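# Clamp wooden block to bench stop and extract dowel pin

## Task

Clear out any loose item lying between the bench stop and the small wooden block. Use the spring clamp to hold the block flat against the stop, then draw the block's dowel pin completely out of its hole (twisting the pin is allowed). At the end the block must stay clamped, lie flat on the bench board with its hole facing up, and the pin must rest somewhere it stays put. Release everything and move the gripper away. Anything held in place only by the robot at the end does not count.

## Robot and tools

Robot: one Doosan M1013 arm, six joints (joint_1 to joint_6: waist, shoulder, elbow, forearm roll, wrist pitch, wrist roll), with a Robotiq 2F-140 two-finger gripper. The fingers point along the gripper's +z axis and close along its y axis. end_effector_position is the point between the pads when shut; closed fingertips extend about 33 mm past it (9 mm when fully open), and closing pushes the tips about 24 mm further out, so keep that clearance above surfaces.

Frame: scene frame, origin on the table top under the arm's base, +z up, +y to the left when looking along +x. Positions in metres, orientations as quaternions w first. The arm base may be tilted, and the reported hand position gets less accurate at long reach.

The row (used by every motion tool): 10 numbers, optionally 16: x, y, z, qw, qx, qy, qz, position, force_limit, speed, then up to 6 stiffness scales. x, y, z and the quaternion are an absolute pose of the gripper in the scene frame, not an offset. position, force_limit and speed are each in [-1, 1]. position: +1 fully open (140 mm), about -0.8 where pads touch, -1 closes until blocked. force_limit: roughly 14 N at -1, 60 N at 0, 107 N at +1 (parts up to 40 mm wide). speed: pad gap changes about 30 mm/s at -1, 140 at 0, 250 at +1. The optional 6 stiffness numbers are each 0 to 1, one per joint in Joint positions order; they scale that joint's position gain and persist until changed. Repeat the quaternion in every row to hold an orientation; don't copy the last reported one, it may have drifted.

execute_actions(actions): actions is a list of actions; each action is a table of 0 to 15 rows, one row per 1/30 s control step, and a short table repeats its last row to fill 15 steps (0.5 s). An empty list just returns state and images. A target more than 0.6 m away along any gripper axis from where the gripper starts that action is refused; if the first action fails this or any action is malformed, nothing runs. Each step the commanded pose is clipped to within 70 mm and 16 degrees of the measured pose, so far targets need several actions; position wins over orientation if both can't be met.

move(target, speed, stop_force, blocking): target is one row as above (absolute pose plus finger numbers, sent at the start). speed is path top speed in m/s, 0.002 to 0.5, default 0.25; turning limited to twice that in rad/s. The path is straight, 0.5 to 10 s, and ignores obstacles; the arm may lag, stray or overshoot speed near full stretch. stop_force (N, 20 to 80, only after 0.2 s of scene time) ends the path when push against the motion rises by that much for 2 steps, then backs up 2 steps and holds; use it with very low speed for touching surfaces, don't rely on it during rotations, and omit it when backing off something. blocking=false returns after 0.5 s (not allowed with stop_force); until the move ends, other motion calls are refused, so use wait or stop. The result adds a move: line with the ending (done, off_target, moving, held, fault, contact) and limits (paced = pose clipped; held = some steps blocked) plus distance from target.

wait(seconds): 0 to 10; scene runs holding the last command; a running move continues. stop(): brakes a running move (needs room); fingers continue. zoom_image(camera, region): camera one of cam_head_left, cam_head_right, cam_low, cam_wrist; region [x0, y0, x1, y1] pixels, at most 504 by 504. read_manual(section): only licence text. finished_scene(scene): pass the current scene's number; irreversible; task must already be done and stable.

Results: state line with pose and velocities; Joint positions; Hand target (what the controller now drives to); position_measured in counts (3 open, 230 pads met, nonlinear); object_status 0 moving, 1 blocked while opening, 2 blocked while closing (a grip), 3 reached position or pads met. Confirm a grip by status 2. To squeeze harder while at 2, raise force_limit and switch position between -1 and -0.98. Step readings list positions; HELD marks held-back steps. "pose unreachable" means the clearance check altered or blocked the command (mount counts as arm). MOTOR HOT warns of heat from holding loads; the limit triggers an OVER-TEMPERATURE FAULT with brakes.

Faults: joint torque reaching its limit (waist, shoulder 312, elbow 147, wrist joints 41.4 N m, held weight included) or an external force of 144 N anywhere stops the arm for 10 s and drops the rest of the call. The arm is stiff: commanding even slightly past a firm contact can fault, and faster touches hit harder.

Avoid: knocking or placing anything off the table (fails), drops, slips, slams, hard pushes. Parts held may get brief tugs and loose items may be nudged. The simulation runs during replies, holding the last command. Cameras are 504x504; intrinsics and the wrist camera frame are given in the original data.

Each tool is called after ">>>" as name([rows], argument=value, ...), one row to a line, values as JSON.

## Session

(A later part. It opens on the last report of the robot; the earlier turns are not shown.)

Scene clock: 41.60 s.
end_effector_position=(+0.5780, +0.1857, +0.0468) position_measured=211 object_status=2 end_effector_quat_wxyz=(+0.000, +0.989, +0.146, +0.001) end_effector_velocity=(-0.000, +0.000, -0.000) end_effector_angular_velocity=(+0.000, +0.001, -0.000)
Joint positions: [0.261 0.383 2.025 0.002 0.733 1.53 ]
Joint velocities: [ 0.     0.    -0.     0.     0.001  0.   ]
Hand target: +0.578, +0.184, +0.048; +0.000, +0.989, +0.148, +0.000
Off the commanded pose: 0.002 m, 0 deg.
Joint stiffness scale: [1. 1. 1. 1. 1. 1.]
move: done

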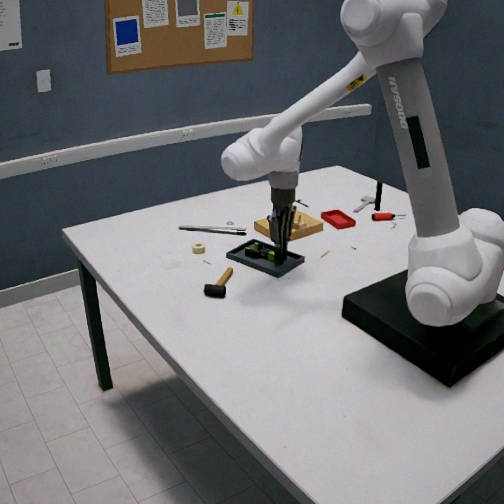

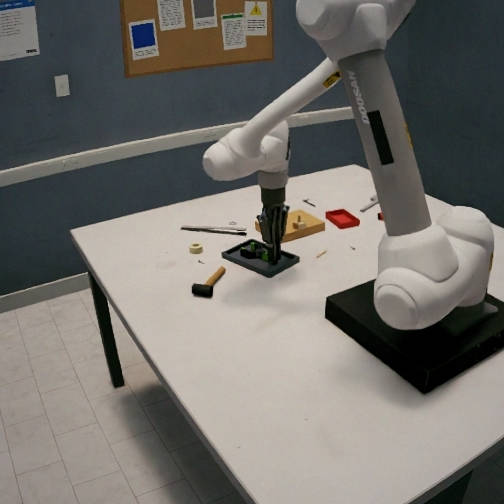

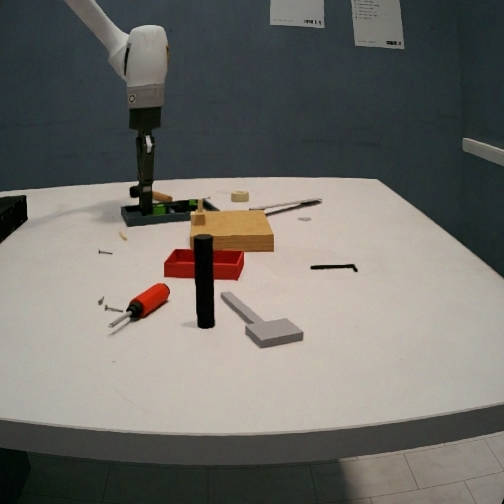

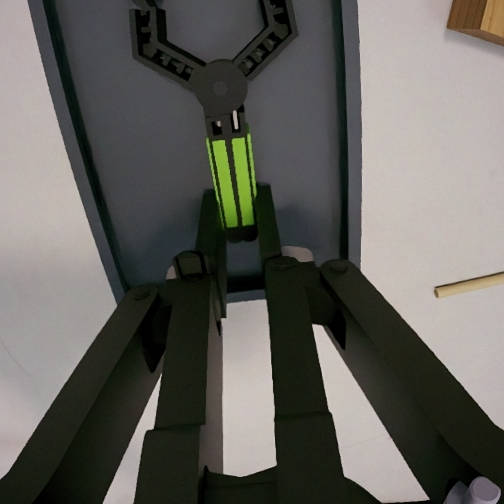

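>>> move(target=[0.578,0.184,0.14,0,0.989,0.148,0,-1,1,-1], speed=0.15)

>>> move(target=[0.708,0.125,0.14,0,0.7071,-0.7071,0,-1,1,-1], speed=0.3)

>>> move(target=[0.708,0.125,0.085,0,0.7071,-0.7071,0,-1,1,-1], speed=0.06)

>>> zoom_image(camera="cam_head_left", region=[240, 170, 340, 250])

>>> zoom_image(camera="cam_low", region=[150, 160, 270, 250])

Scene clock: 45.87 s.
end_effector_position=(+0.5776, +0.1858, +0.1374) position_measured=211 object_status=2 end_effector_quat_wxyz=(+0.000, +0.989, +0.146, +0.000) end_effector_velocity=(-0.001, -0.000, +0.001) end_effector_angular_velocity=(-0.001, +0.004, -0.000)
Joint positions: [0.261 0.274 1.966 0.002 0.904 1.53 ]
Joint velocities: [-0.    -0.001 -0.001 -0.     0.006  0.   ]
Hand target: +0.578, +0.184, +0.140; +0.000, +0.989, +0.148, +0.000
Off the commanded pose: 0.003 m, 0 deg.
Joint stiffness scale: [1. 1. 1. 1. 1. 1.]
move: done

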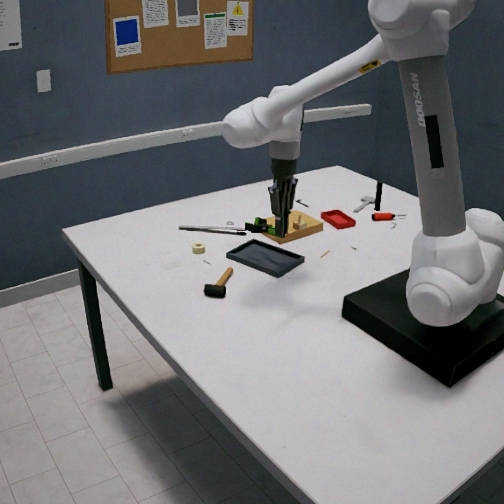

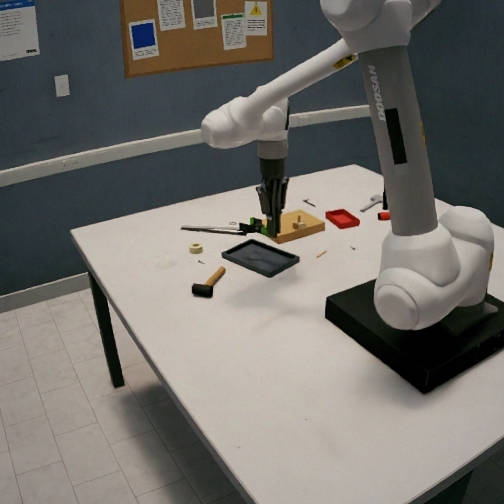

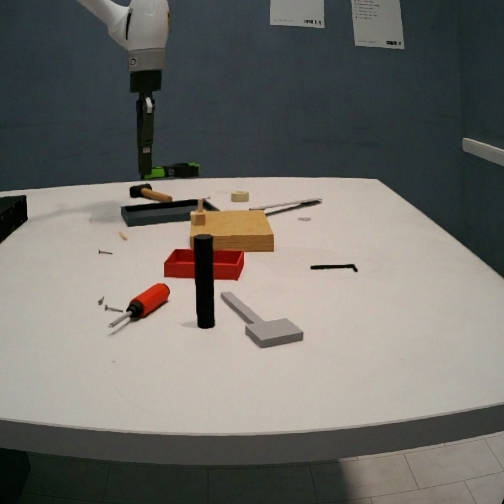

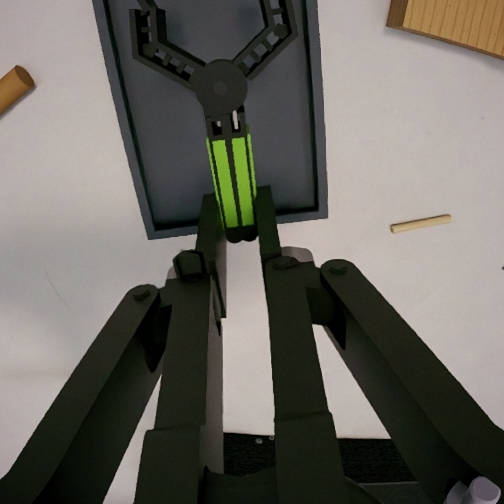

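Scene clock: 49.47 s.
end_effector_position=(+0.7080, +0.1272, +0.1407) position_measured=211 object_status=2 end_effector_quat_wxyz=(-0.002, +0.711, -0.703, +0.002) end_effector_velocity=(+0.000, -0.000, +0.000) end_effector_angular_velocity=(-0.000, +0.001, -0.013)
Joint positions: [0.137 0.422 1.742 0.002 0.975 3.257]
Joint velocities: [-0.     0.001 -0.001 -0.     0.001  0.013]
Hand target: +0.708, +0.125, +0.140; -0.000, +0.707, -0.707, -0.000
Off the commanded pose: 0.002 m, 1 deg.
Joint stiffness scale: [1. 1. 1. 1. 1. 1.]
move: done

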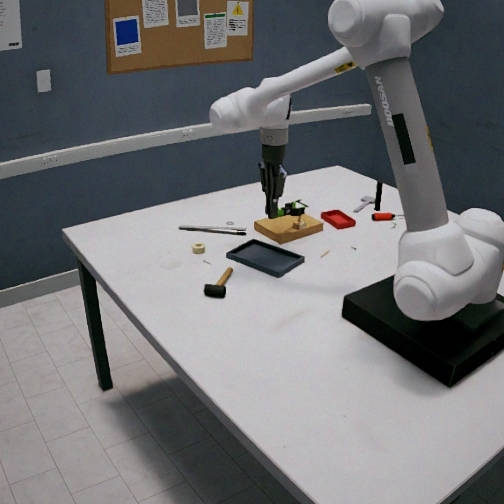

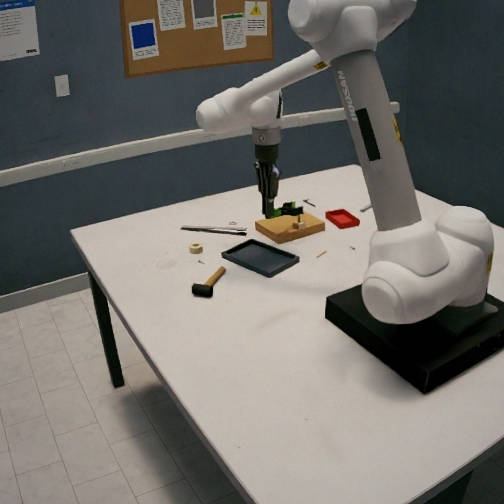

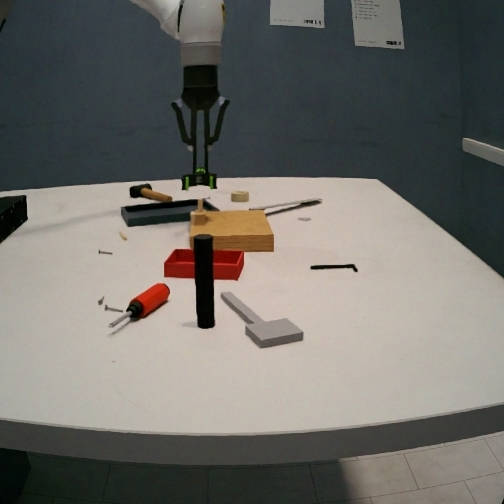

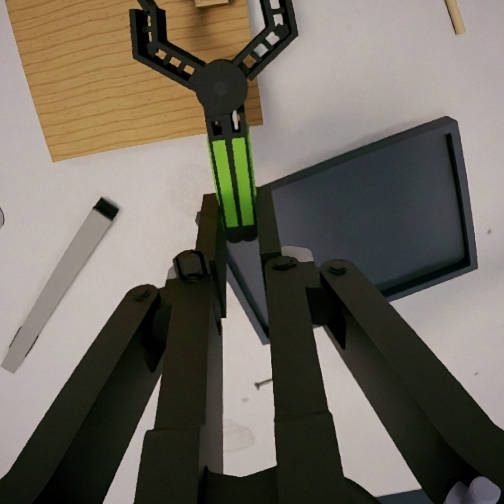

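Scene clock: 50.77 s.
end_effector_position=(+0.7077, +0.1270, +0.0879) position_measured=211 object_status=2 end_effector_quat_wxyz=(+0.000, +0.711, -0.703, -0.000) end_effector_velocity=(+0.000, +0.000, -0.002) end_effector_angular_velocity=(+0.000, -0.001, -0.001)
Joint positions: [0.137 0.475 1.774 0.002 0.894 3.259]
Joint velocities: [ 0.     0.002  0.001  0.001 -0.004  0.001]
Hand target: +0.708, +0.125, +0.085; +0.000, +0.707, -0.707, -0.000
Off the commanded pose: 0.004 m, 1 deg.
Joint stiffness scale: [1. 1. 1. 1. 1. 1.]
move: off_target

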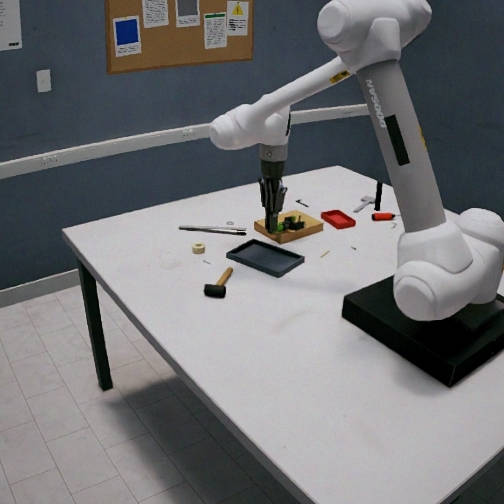

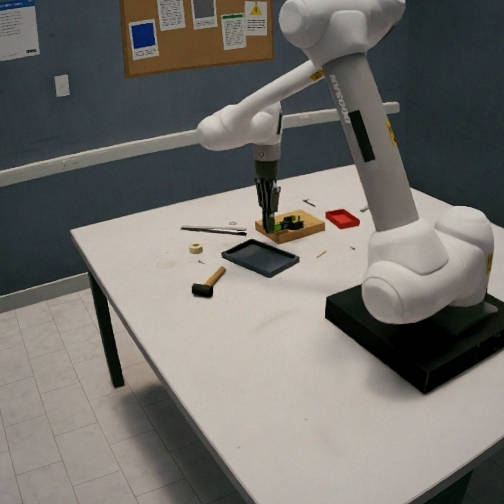

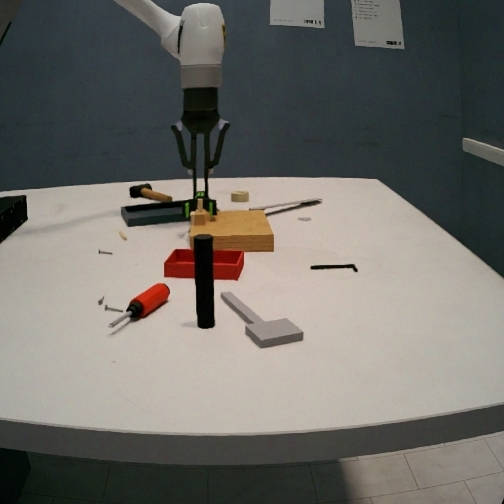

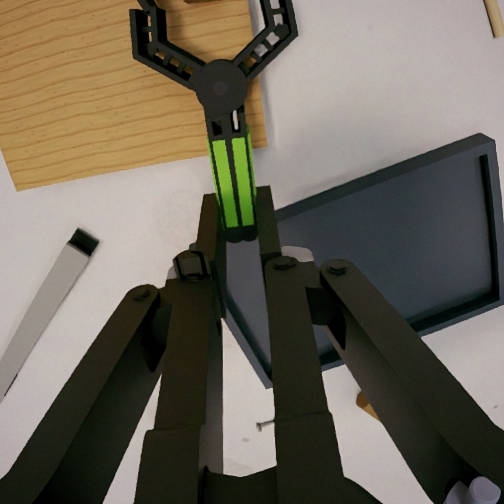

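Region (240, 170, 340, 250) of cam_head_left's 504x504 image, scaled by 5.040, with more detail than that image has; it fills the top 403 rows of this view, and the rest is white.

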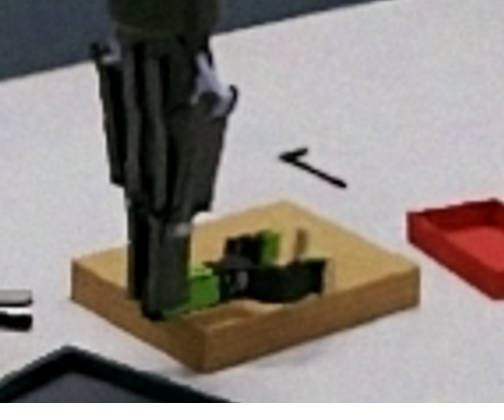

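Region (150, 160, 270, 250) of cam_low's 504x504 image, scaled by 4.200, with more detail than that image has; it fills the top 378 rows of this view, and the rest is white.

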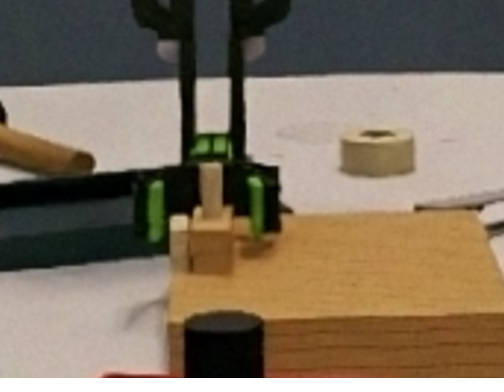

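>>> move(target=[0.706,0.118,0.076,0,0.7071,-0.7071,0,-1,1,-1], speed=0.02)

>>> zoom_image(camera="cam_head_left", region=[240, 170, 340, 250])

>>> zoom_image(camera="cam_low", region=[150, 160, 270, 250])

Scene clock: 53.80 s.
end_effector_position=(+0.7058, +0.1203, +0.0788) position_measured=211 object_status=2 end_effector_quat_wxyz=(-0.000, +0.708, -0.707, -0.000) end_effector_velocity=(+0.000, -0.001, -0.001) end_effector_angular_velocity=(+0.000, -0.000, -0.001)
Joint positions: [0.128 0.48  1.786 0.002 0.877 3.259]
Joint velocities: [-0.002  0.001  0.001  0.    -0.002 -0.   ]
Hand target: +0.706, +0.118, +0.076; +0.000, +0.707, -0.707, -0.000
Off the commanded pose: 0.004 m, 0 deg.
Joint stiffness scale: [1. 1. 1. 1. 1. 1.]
move: off_target

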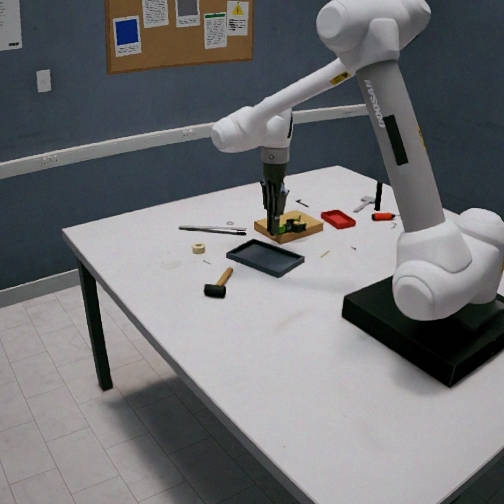

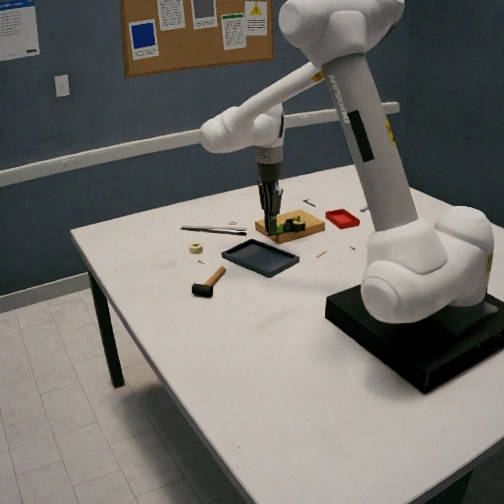

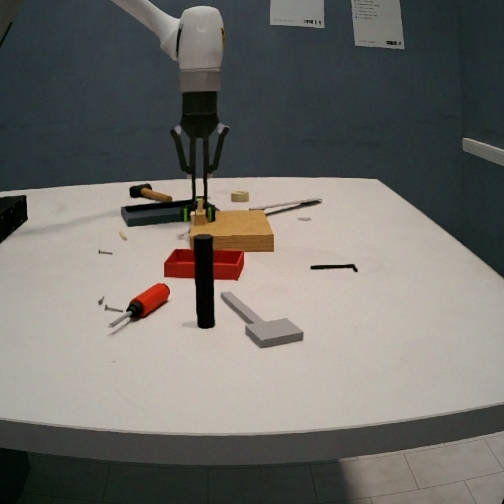

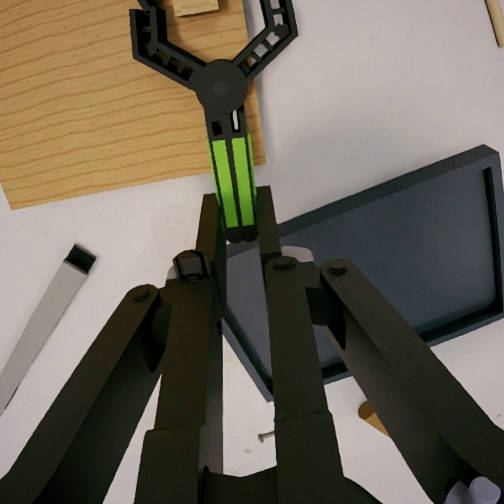

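Region (240, 170, 340, 250) of cam_head_left's 504x504 image, scaled by 5.040, with more detail than that image has; it fills the top 403 rows of this view, and the rest is white.

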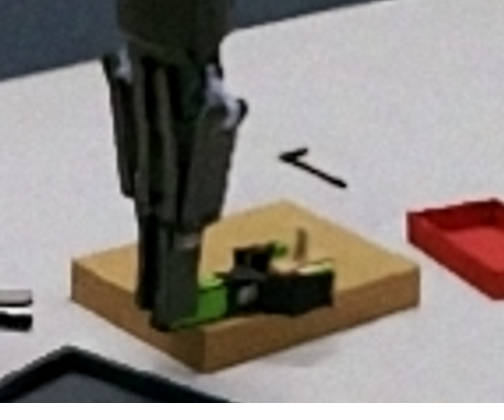

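Region (150, 160, 270, 250) of cam_low's 504x504 image, scaled by 4.200, with more detail than that image has; it fills the top 378 rows of this view, and the rest is white.

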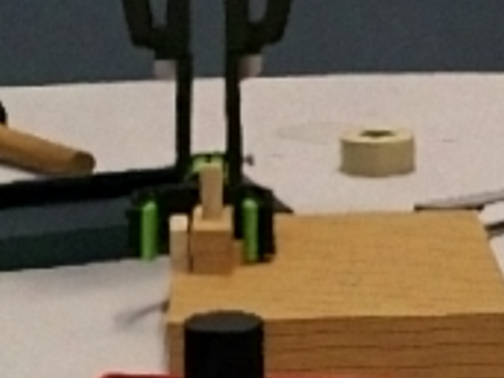

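Lower a little while releasing slowly.

>>> move(target=[0.7075,0.118,0.072,0,0.7071,-0.7071,0,0.1,1,-1], speed=0.01)

>>> move(target=[0.708,0.10,0.13,0,0.7071,-0.7071,0,0.1,1,0], speed=0.15)

>>> move(target=[0.711,0.0,0.13,0,1,0,0,-0.45,1,0], speed=0.3)

>>> zoom_image(camera="cam_low", region=[150, 160, 270, 250])

Scene clock: 59.03 s.
end_effector_position=(+0.7068, +0.1201, +0.0743) position_measured=117 object_status=3 end_effector_quat_wxyz=(+0.000, +0.707, -0.707, -0.000) end_effector_velocity=(+0.001, -0.000, +0.000) end_effector_angular_velocity=(-0.000, -0.000, +0.000)
Joint positions: [0.128 0.487 1.786 0.002 0.872 3.259]
Joint velocities: [-0.     0.    -0.001 -0.     0.    -0.   ]
Hand target: +0.707, +0.118, +0.072; +0.000, +0.707, -0.707, -0.000
Off the commanded pose: 0.003 m, 0 deg.
Joint stiffness scale: [1. 1. 1. 1. 1. 1.]
move: done

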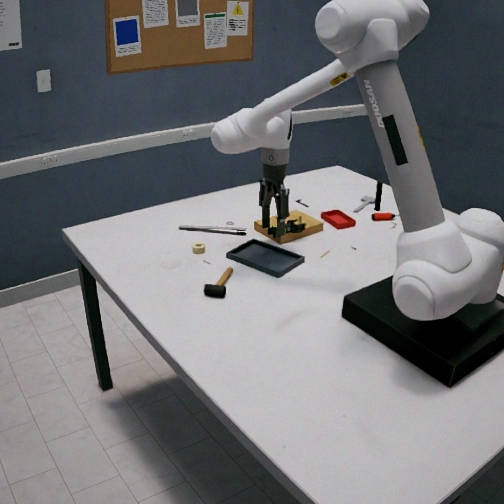

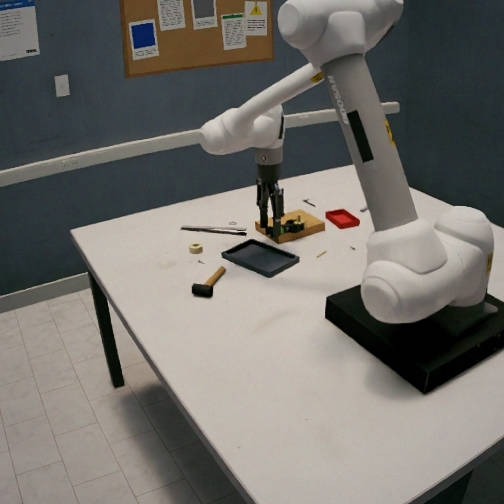

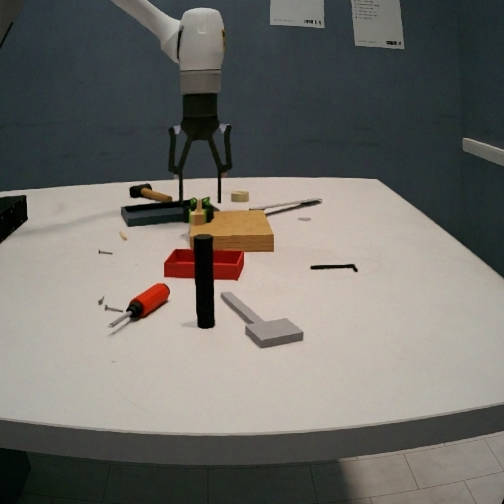

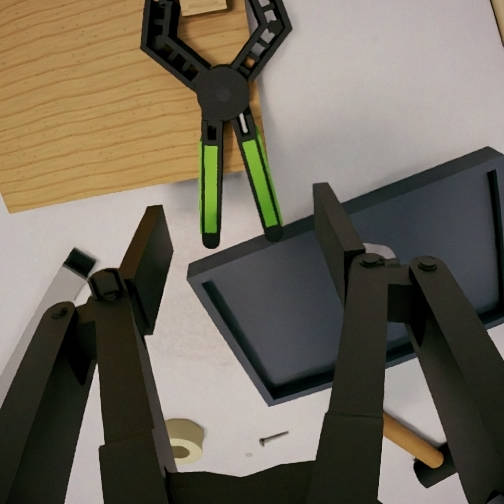

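Scene clock: 59.90 s.
end_effector_position=(+0.7078, +0.1023, +0.1271) position_measured=117 object_status=3 end_effector_quat_wxyz=(-0.000, +0.705, -0.709, +0.000) end_effector_velocity=(-0.000, -0.001, +0.002) end_effector_angular_velocity=(-0.001, +0.002, +0.001)
Joint positions: [0.103 0.431 1.757 0.002 0.955 3.24 ]
Joint velocities: [-0.001 -0.001 -0.002 -0.001  0.005 -0.002]
Hand target: +0.708, +0.100, +0.130; -0.000, +0.707, -0.707, -0.000
Off the commanded pose: 0.004 m, 0 deg.
Joint stiffness scale: [1. 1. 1. 1. 1. 1.]
move: off_target

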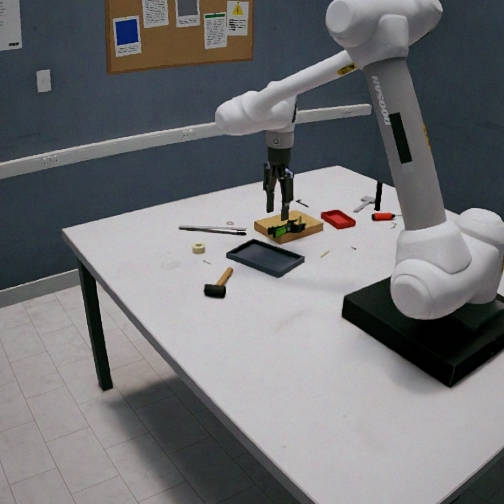

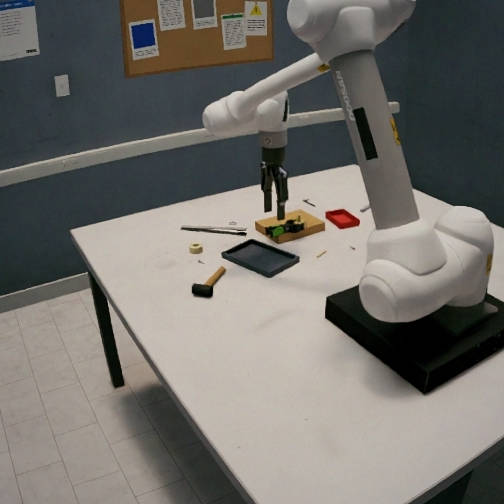

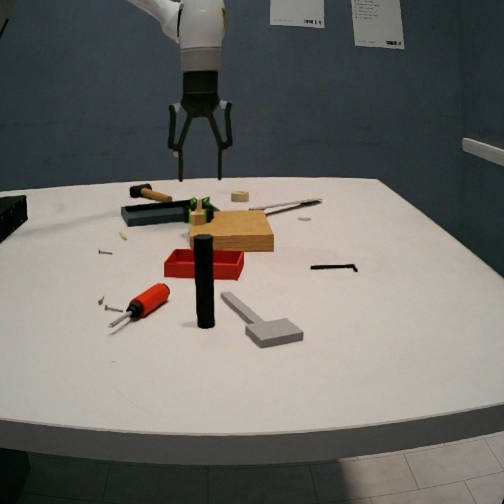

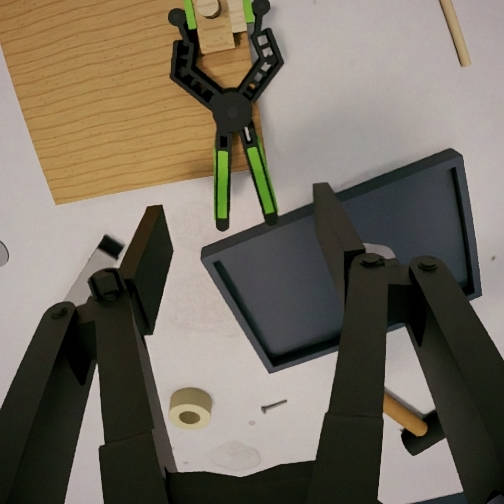

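Scene clock: 63.03 s.
end_effector_position=(+0.7121, +0.0024, +0.1286) position_measured=186 object_status=3 end_effector_quat_wxyz=(-0.000, +1.000, -0.003, +0.000) end_effector_velocity=(+0.000, -0.001, +0.000) end_effector_angular_velocity=(-0.001, -0.000, +0.015)
Joint positions: [-0.038  0.425  1.762  0.002  0.955  1.53 ]
Joint velocities: [-0.001  0.    -0.001 -0.001  0.    -0.016]
Hand target: +0.711, +0.000, +0.130; -0.000, +1.000, -0.000, +0.000
Off the commanded pose: 0.003 m, 0 deg.
Joint stiffness scale: [1. 1. 1. 1. 1. 1.]
move: done

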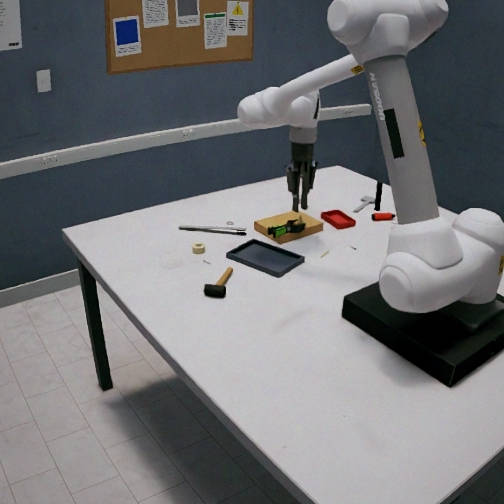

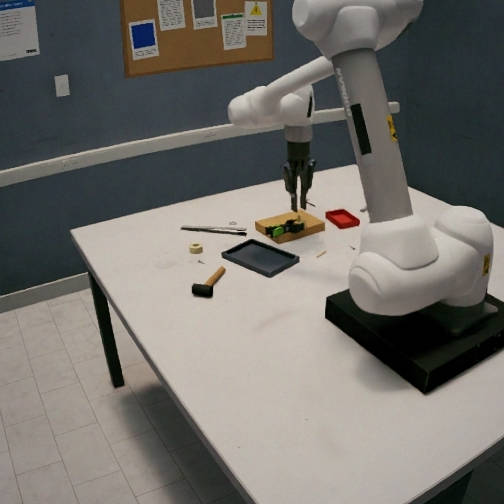

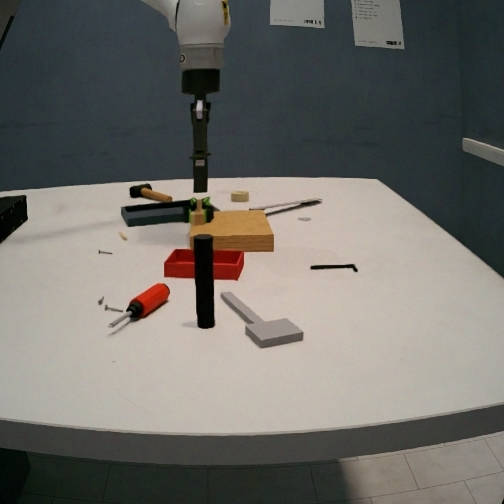

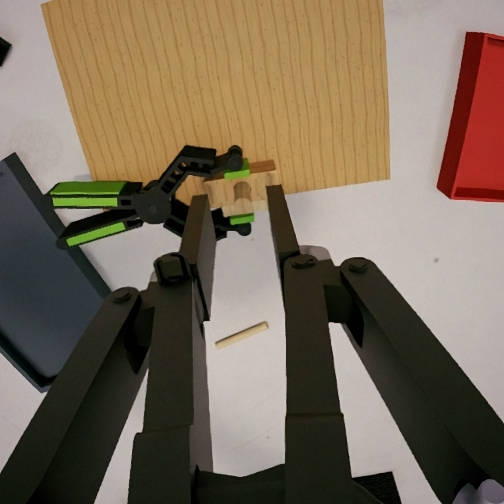

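Region (150, 160, 270, 250) of cam_low's 504x504 image, scaled by 4.200, with more detail than that image has; it fills the top 378 rows of this view, and the rest is white.

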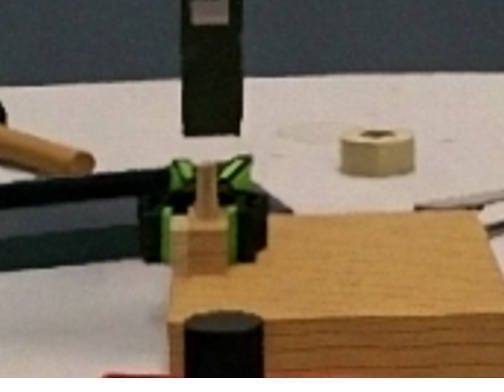

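>>> move(target=[0.708,-0.004,0.092,0,1,0,0,-0.45,1,0], speed=0.05)

>>> zoom_image(camera="cam_low", region=[150, 160, 270, 250])

Scene clock: 66.13 s.
end_effector_position=(+0.7081, -0.0017, +0.0949) position_measured=186 object_status=3 end_effector_quat_wxyz=(-0.000, +1.000, -0.003, -0.000) end_effector_velocity=(+0.001, -0.001, -0.001) end_effector_angular_velocity=(-0.000, -0.003, +0.000)
Joint positions: [-0.044  0.454  1.793  0.002  0.897  1.523]
Joint velocities: [-0.001  0.001  0.001  0.    -0.004 -0.001]
Hand target: +0.708, -0.004, +0.092; +0.000, +1.000, -0.000, -0.000
Off the commanded pose: 0.004 m, 0 deg.
Joint stiffness scale: [1. 1. 1. 1. 1. 1.]
move: off_target

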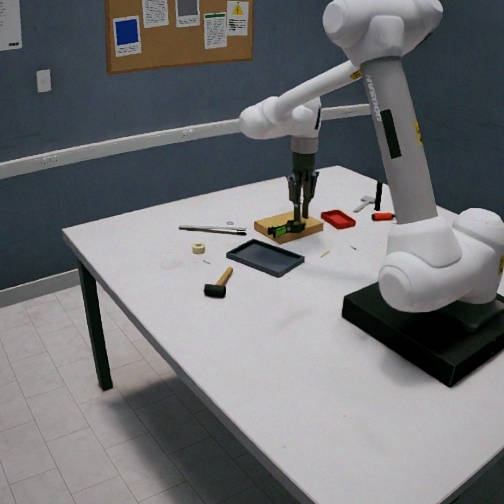

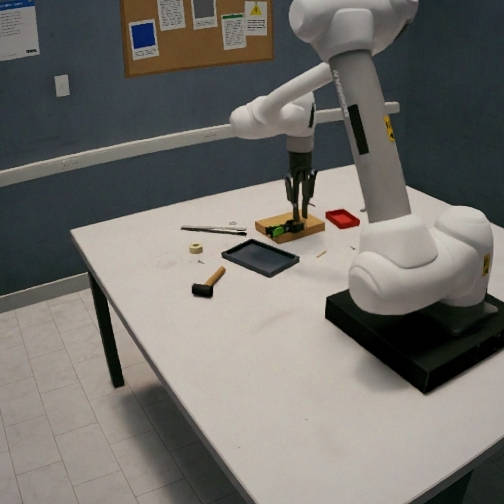

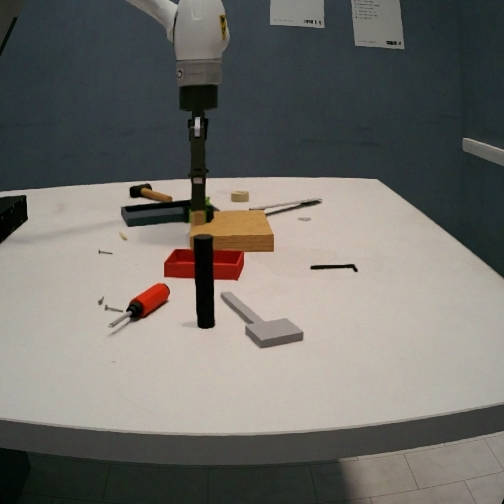

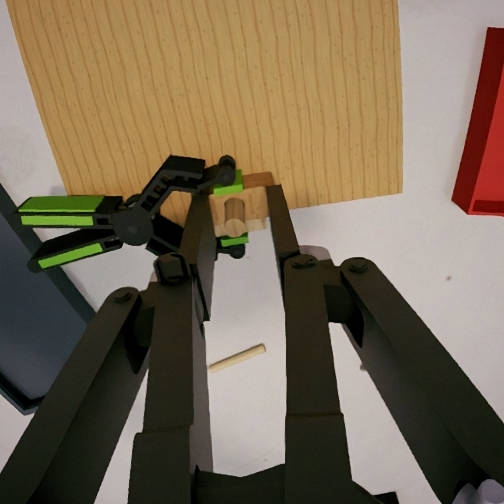

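Region (150, 160, 270, 250) of cam_low's 504x504 image, scaled by 4.200, with more detail than that image has; it fills the top 378 rows of this view, and the rest is white.

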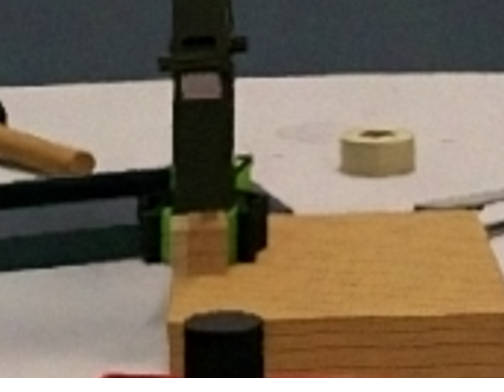

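>>> move(target=[0.711,0.004,0.096,0,1,0,0,-0.45,1,0], speed=0.02)

>>> move(target=[0.7095,0.001,0.096,0,1,0,0,-1,1,-0.5], speed=0.02)

>>> move(target=[0.7095,0.001,0.108,0,0.866,0.5,0,-1,1,-0.5], speed=0.2)

>>> zoom_image(camera="cam_low", region=[150, 160, 270, 250])

Scene clock: 69.33 s.
end_effector_position=(+0.7113, +0.0018, +0.0968) position_measured=186 object_status=3 end_effector_quat_wxyz=(-0.000, +1.000, +0.000, +0.002) end_effector_velocity=(+0.001, +0.002, +0.000) end_effector_angular_velocity=(+0.000, -0.002, +0.002)
Joint positions: [-0.039  0.454  1.788  0.002  0.897  1.523]
Joint velocities: [ 0.002  0.001 -0.002  0.    -0.001  0.   ]
Hand target: +0.711, +0.004, +0.096; +0.000, +1.000, +0.000, +0.000
Off the commanded pose: 0.002 m, 0 deg.
Joint stiffness scale: [1. 1. 1. 1. 1. 1.]
move: done

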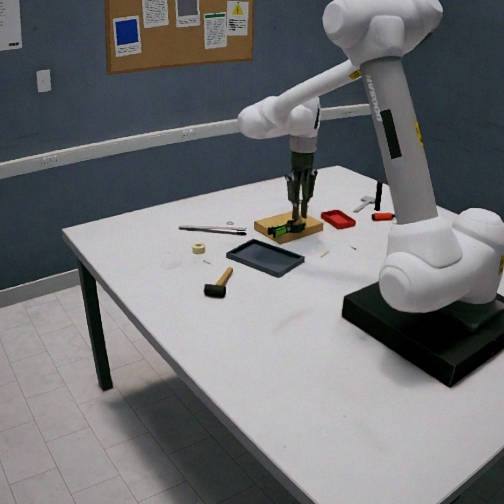

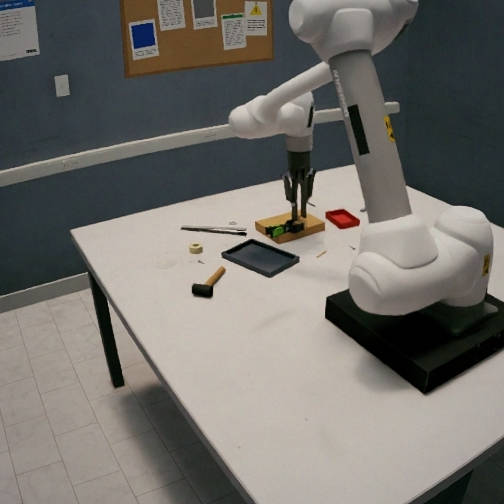

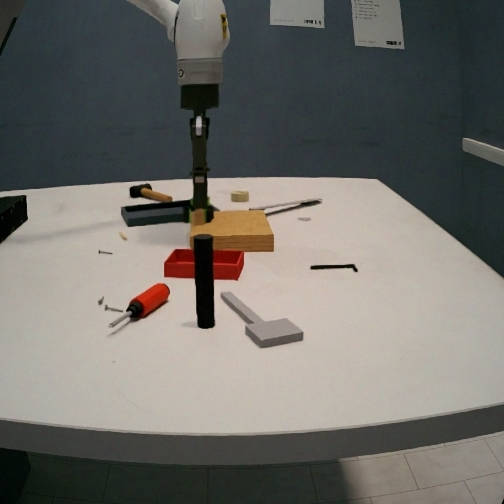

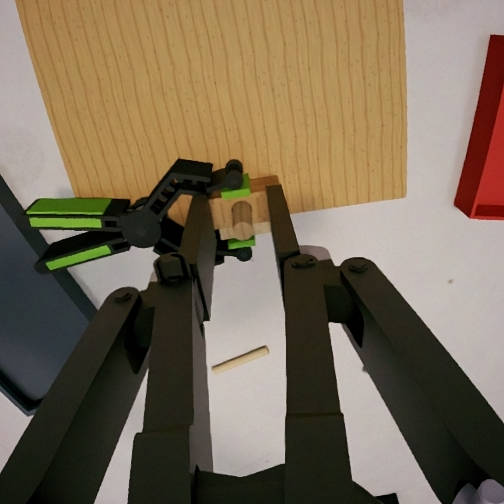

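Scene clock: 70.03 s.
end_effector_position=(+0.7113, +0.0018, +0.0968) position_measured=225 object_status=2 end_effector_quat_wxyz=(-0.000, +1.000, +0.000, +0.002) end_effector_velocity=(+0.000, -0.000, +0.000) end_effector_angular_velocity=(+0.000, -0.001, -0.001)
Joint positions: [-0.039  0.454  1.788  0.002  0.897  1.523]
Joint velocities: [-0. -0. -0.  0. -0.  0.]
Hand target: +0.710, +0.001, +0.096; +0.000, +1.000, -0.000, +0.000
Off the commanded pose: 0.002 m, 0 deg.
Joint stiffness scale: [1. 1. 1. 1. 1. 1.]
move: done

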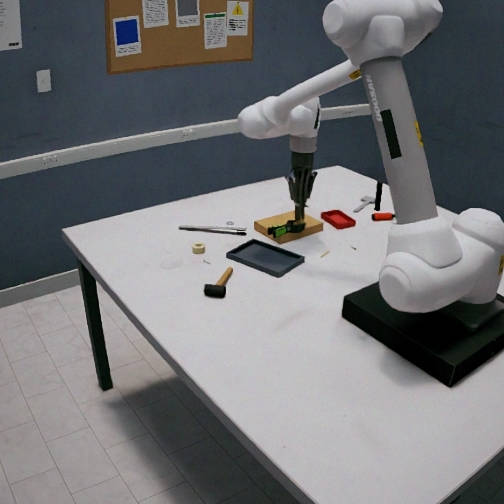

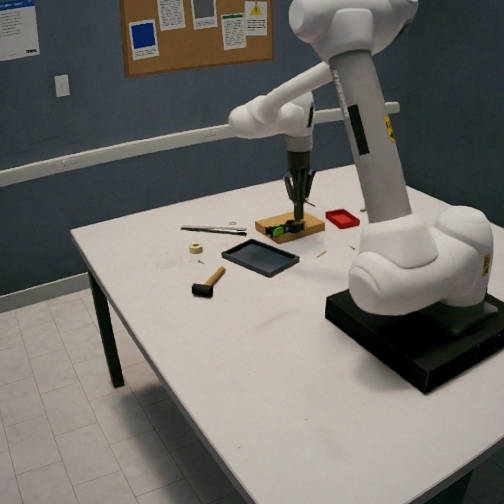

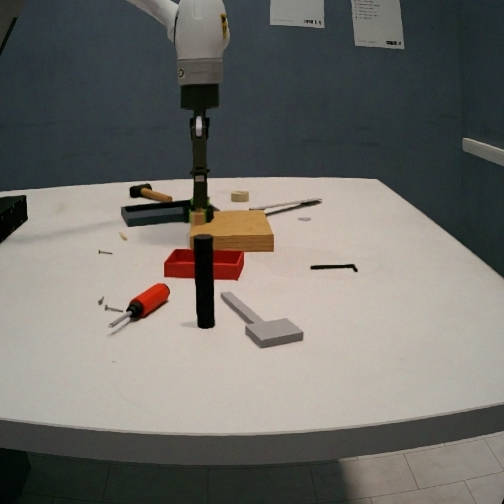

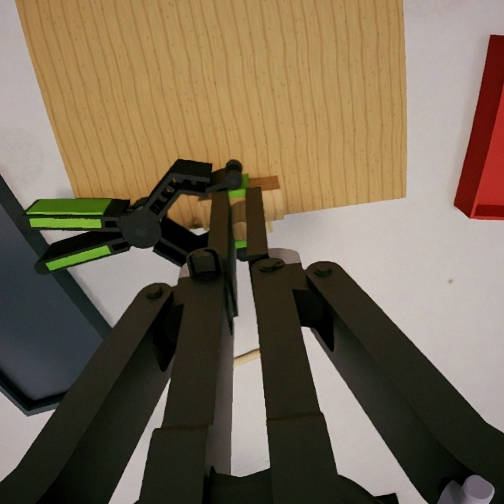

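Scene clock: 73.07 s.
end_effector_position=(+0.7090, +0.0020, +0.1045) position_measured=225 object_status=2 end_effector_quat_wxyz=(-0.000, +0.868, +0.496, -0.000) end_effector_velocity=(+0.000, +0.000, -0.000) end_effector_angular_velocity=(+0.000, -0.000, +0.015)
Joint positions: [-0.039  0.446  1.784  0.002  0.915  0.484]
Joint velocities: [ 0.     0.    -0.    -0.    -0.    -0.015]
Hand target: +0.710, +0.001, +0.108; +0.000, +0.866, +0.500, -0.000
Off the commanded pose: 0.004 m, 0 deg.
Joint stiffness scale: [1. 1. 1. 1. 1. 1.]
move: off_target

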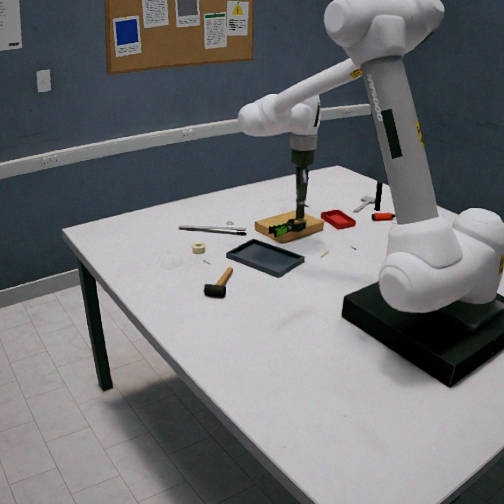

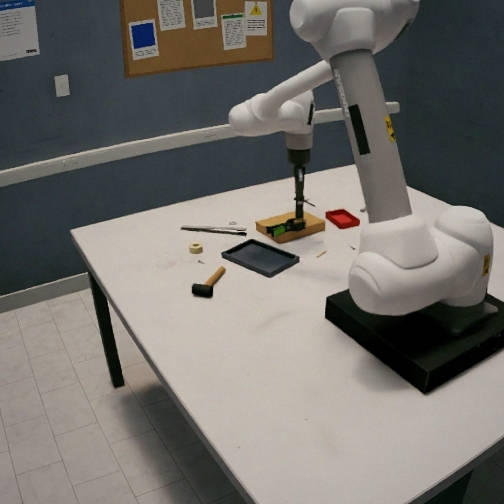

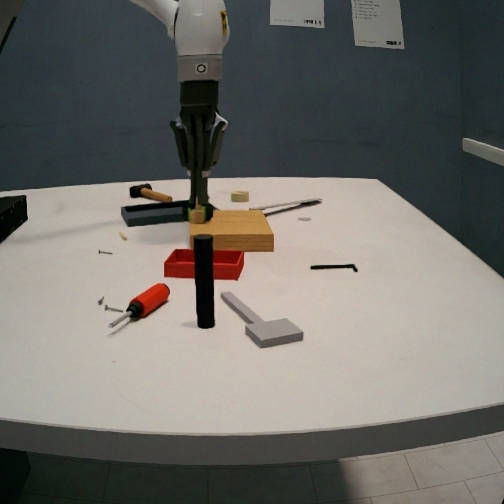

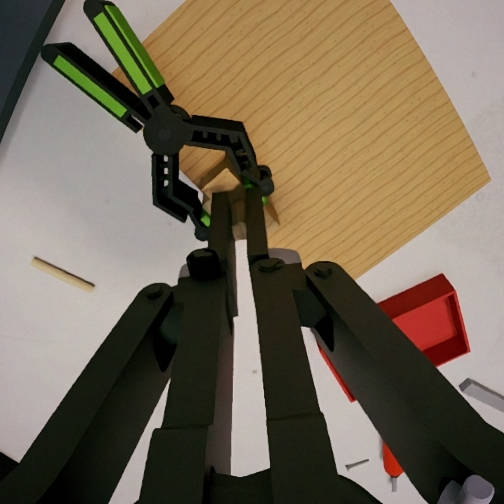

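Region (150, 160, 270, 250) of cam_low's 504x504 image, scaled by 4.200, with more detail than that image has; it fills the top 378 rows of this view, and the rest is white.

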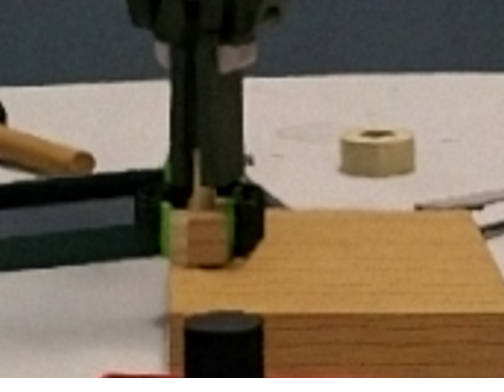

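>>> move(target=[0.7095,0.001,0.107,0,0.866,-0.5,0,-1,1,-0.5], speed=0.4)

>>> zoom_image(camera="cam_low", region=[150, 160, 270, 250])

Scene clock: 77.50 s.
end_effector_position=(+0.7090, +0.0012, +0.1045) position_measured=225 object_status=2 end_effector_quat_wxyz=(-0.000, +0.868, -0.496, -0.001) end_effector_velocity=(-0.000, -0.000, -0.000) end_effector_angular_velocity=(-0.000, +0.000, -0.013)
Joint positions: [-0.04   0.446  1.784  0.002  0.915  2.56 ]
Joint velocities: [-0.    -0.     0.001 -0.     0.     0.013]
Hand target: +0.710, +0.001, +0.107; -0.000, +0.866, -0.500, -0.000
Off the commanded pose: 0.003 m, 0 deg.
Joint stiffness scale: [1. 1. 1. 1. 1. 1.]
move: done

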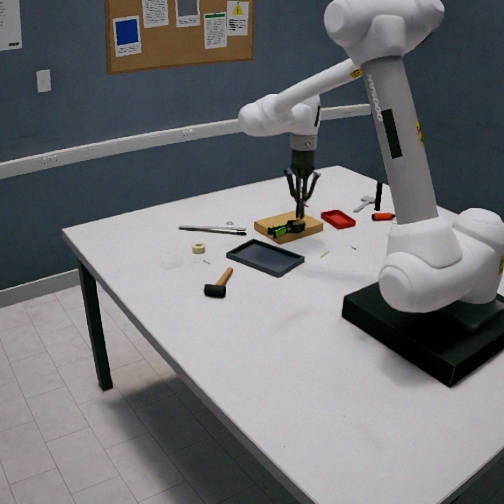

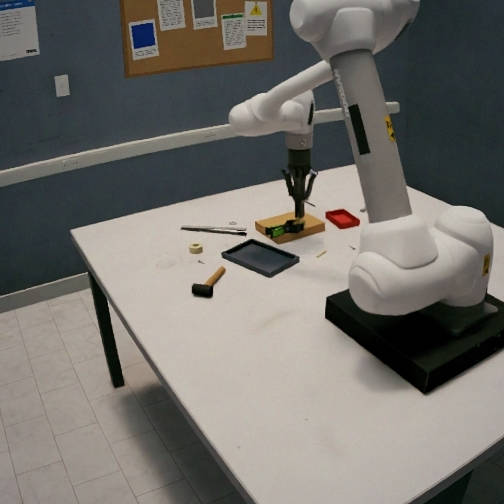

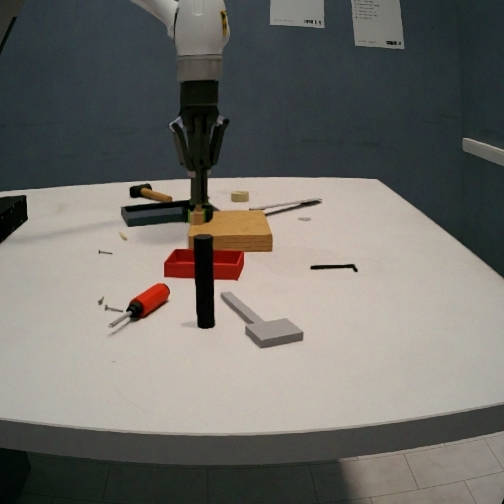

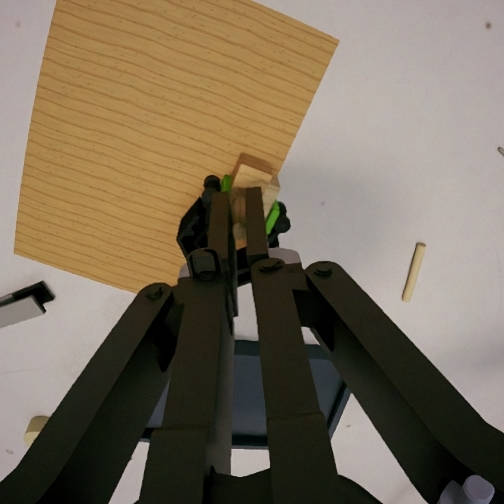

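Region (150, 160, 270, 250) of cam_low's 504x504 image, scaled by 4.200, with more detail than that image has; it fills the top 378 rows of this view, and the rest is white.

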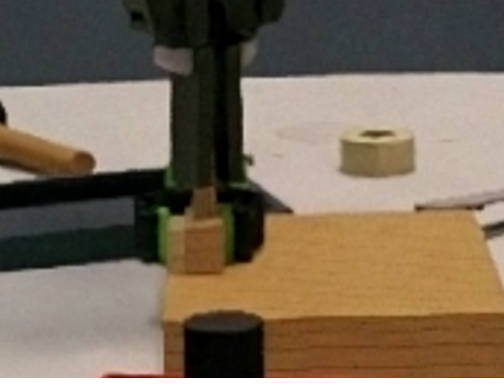

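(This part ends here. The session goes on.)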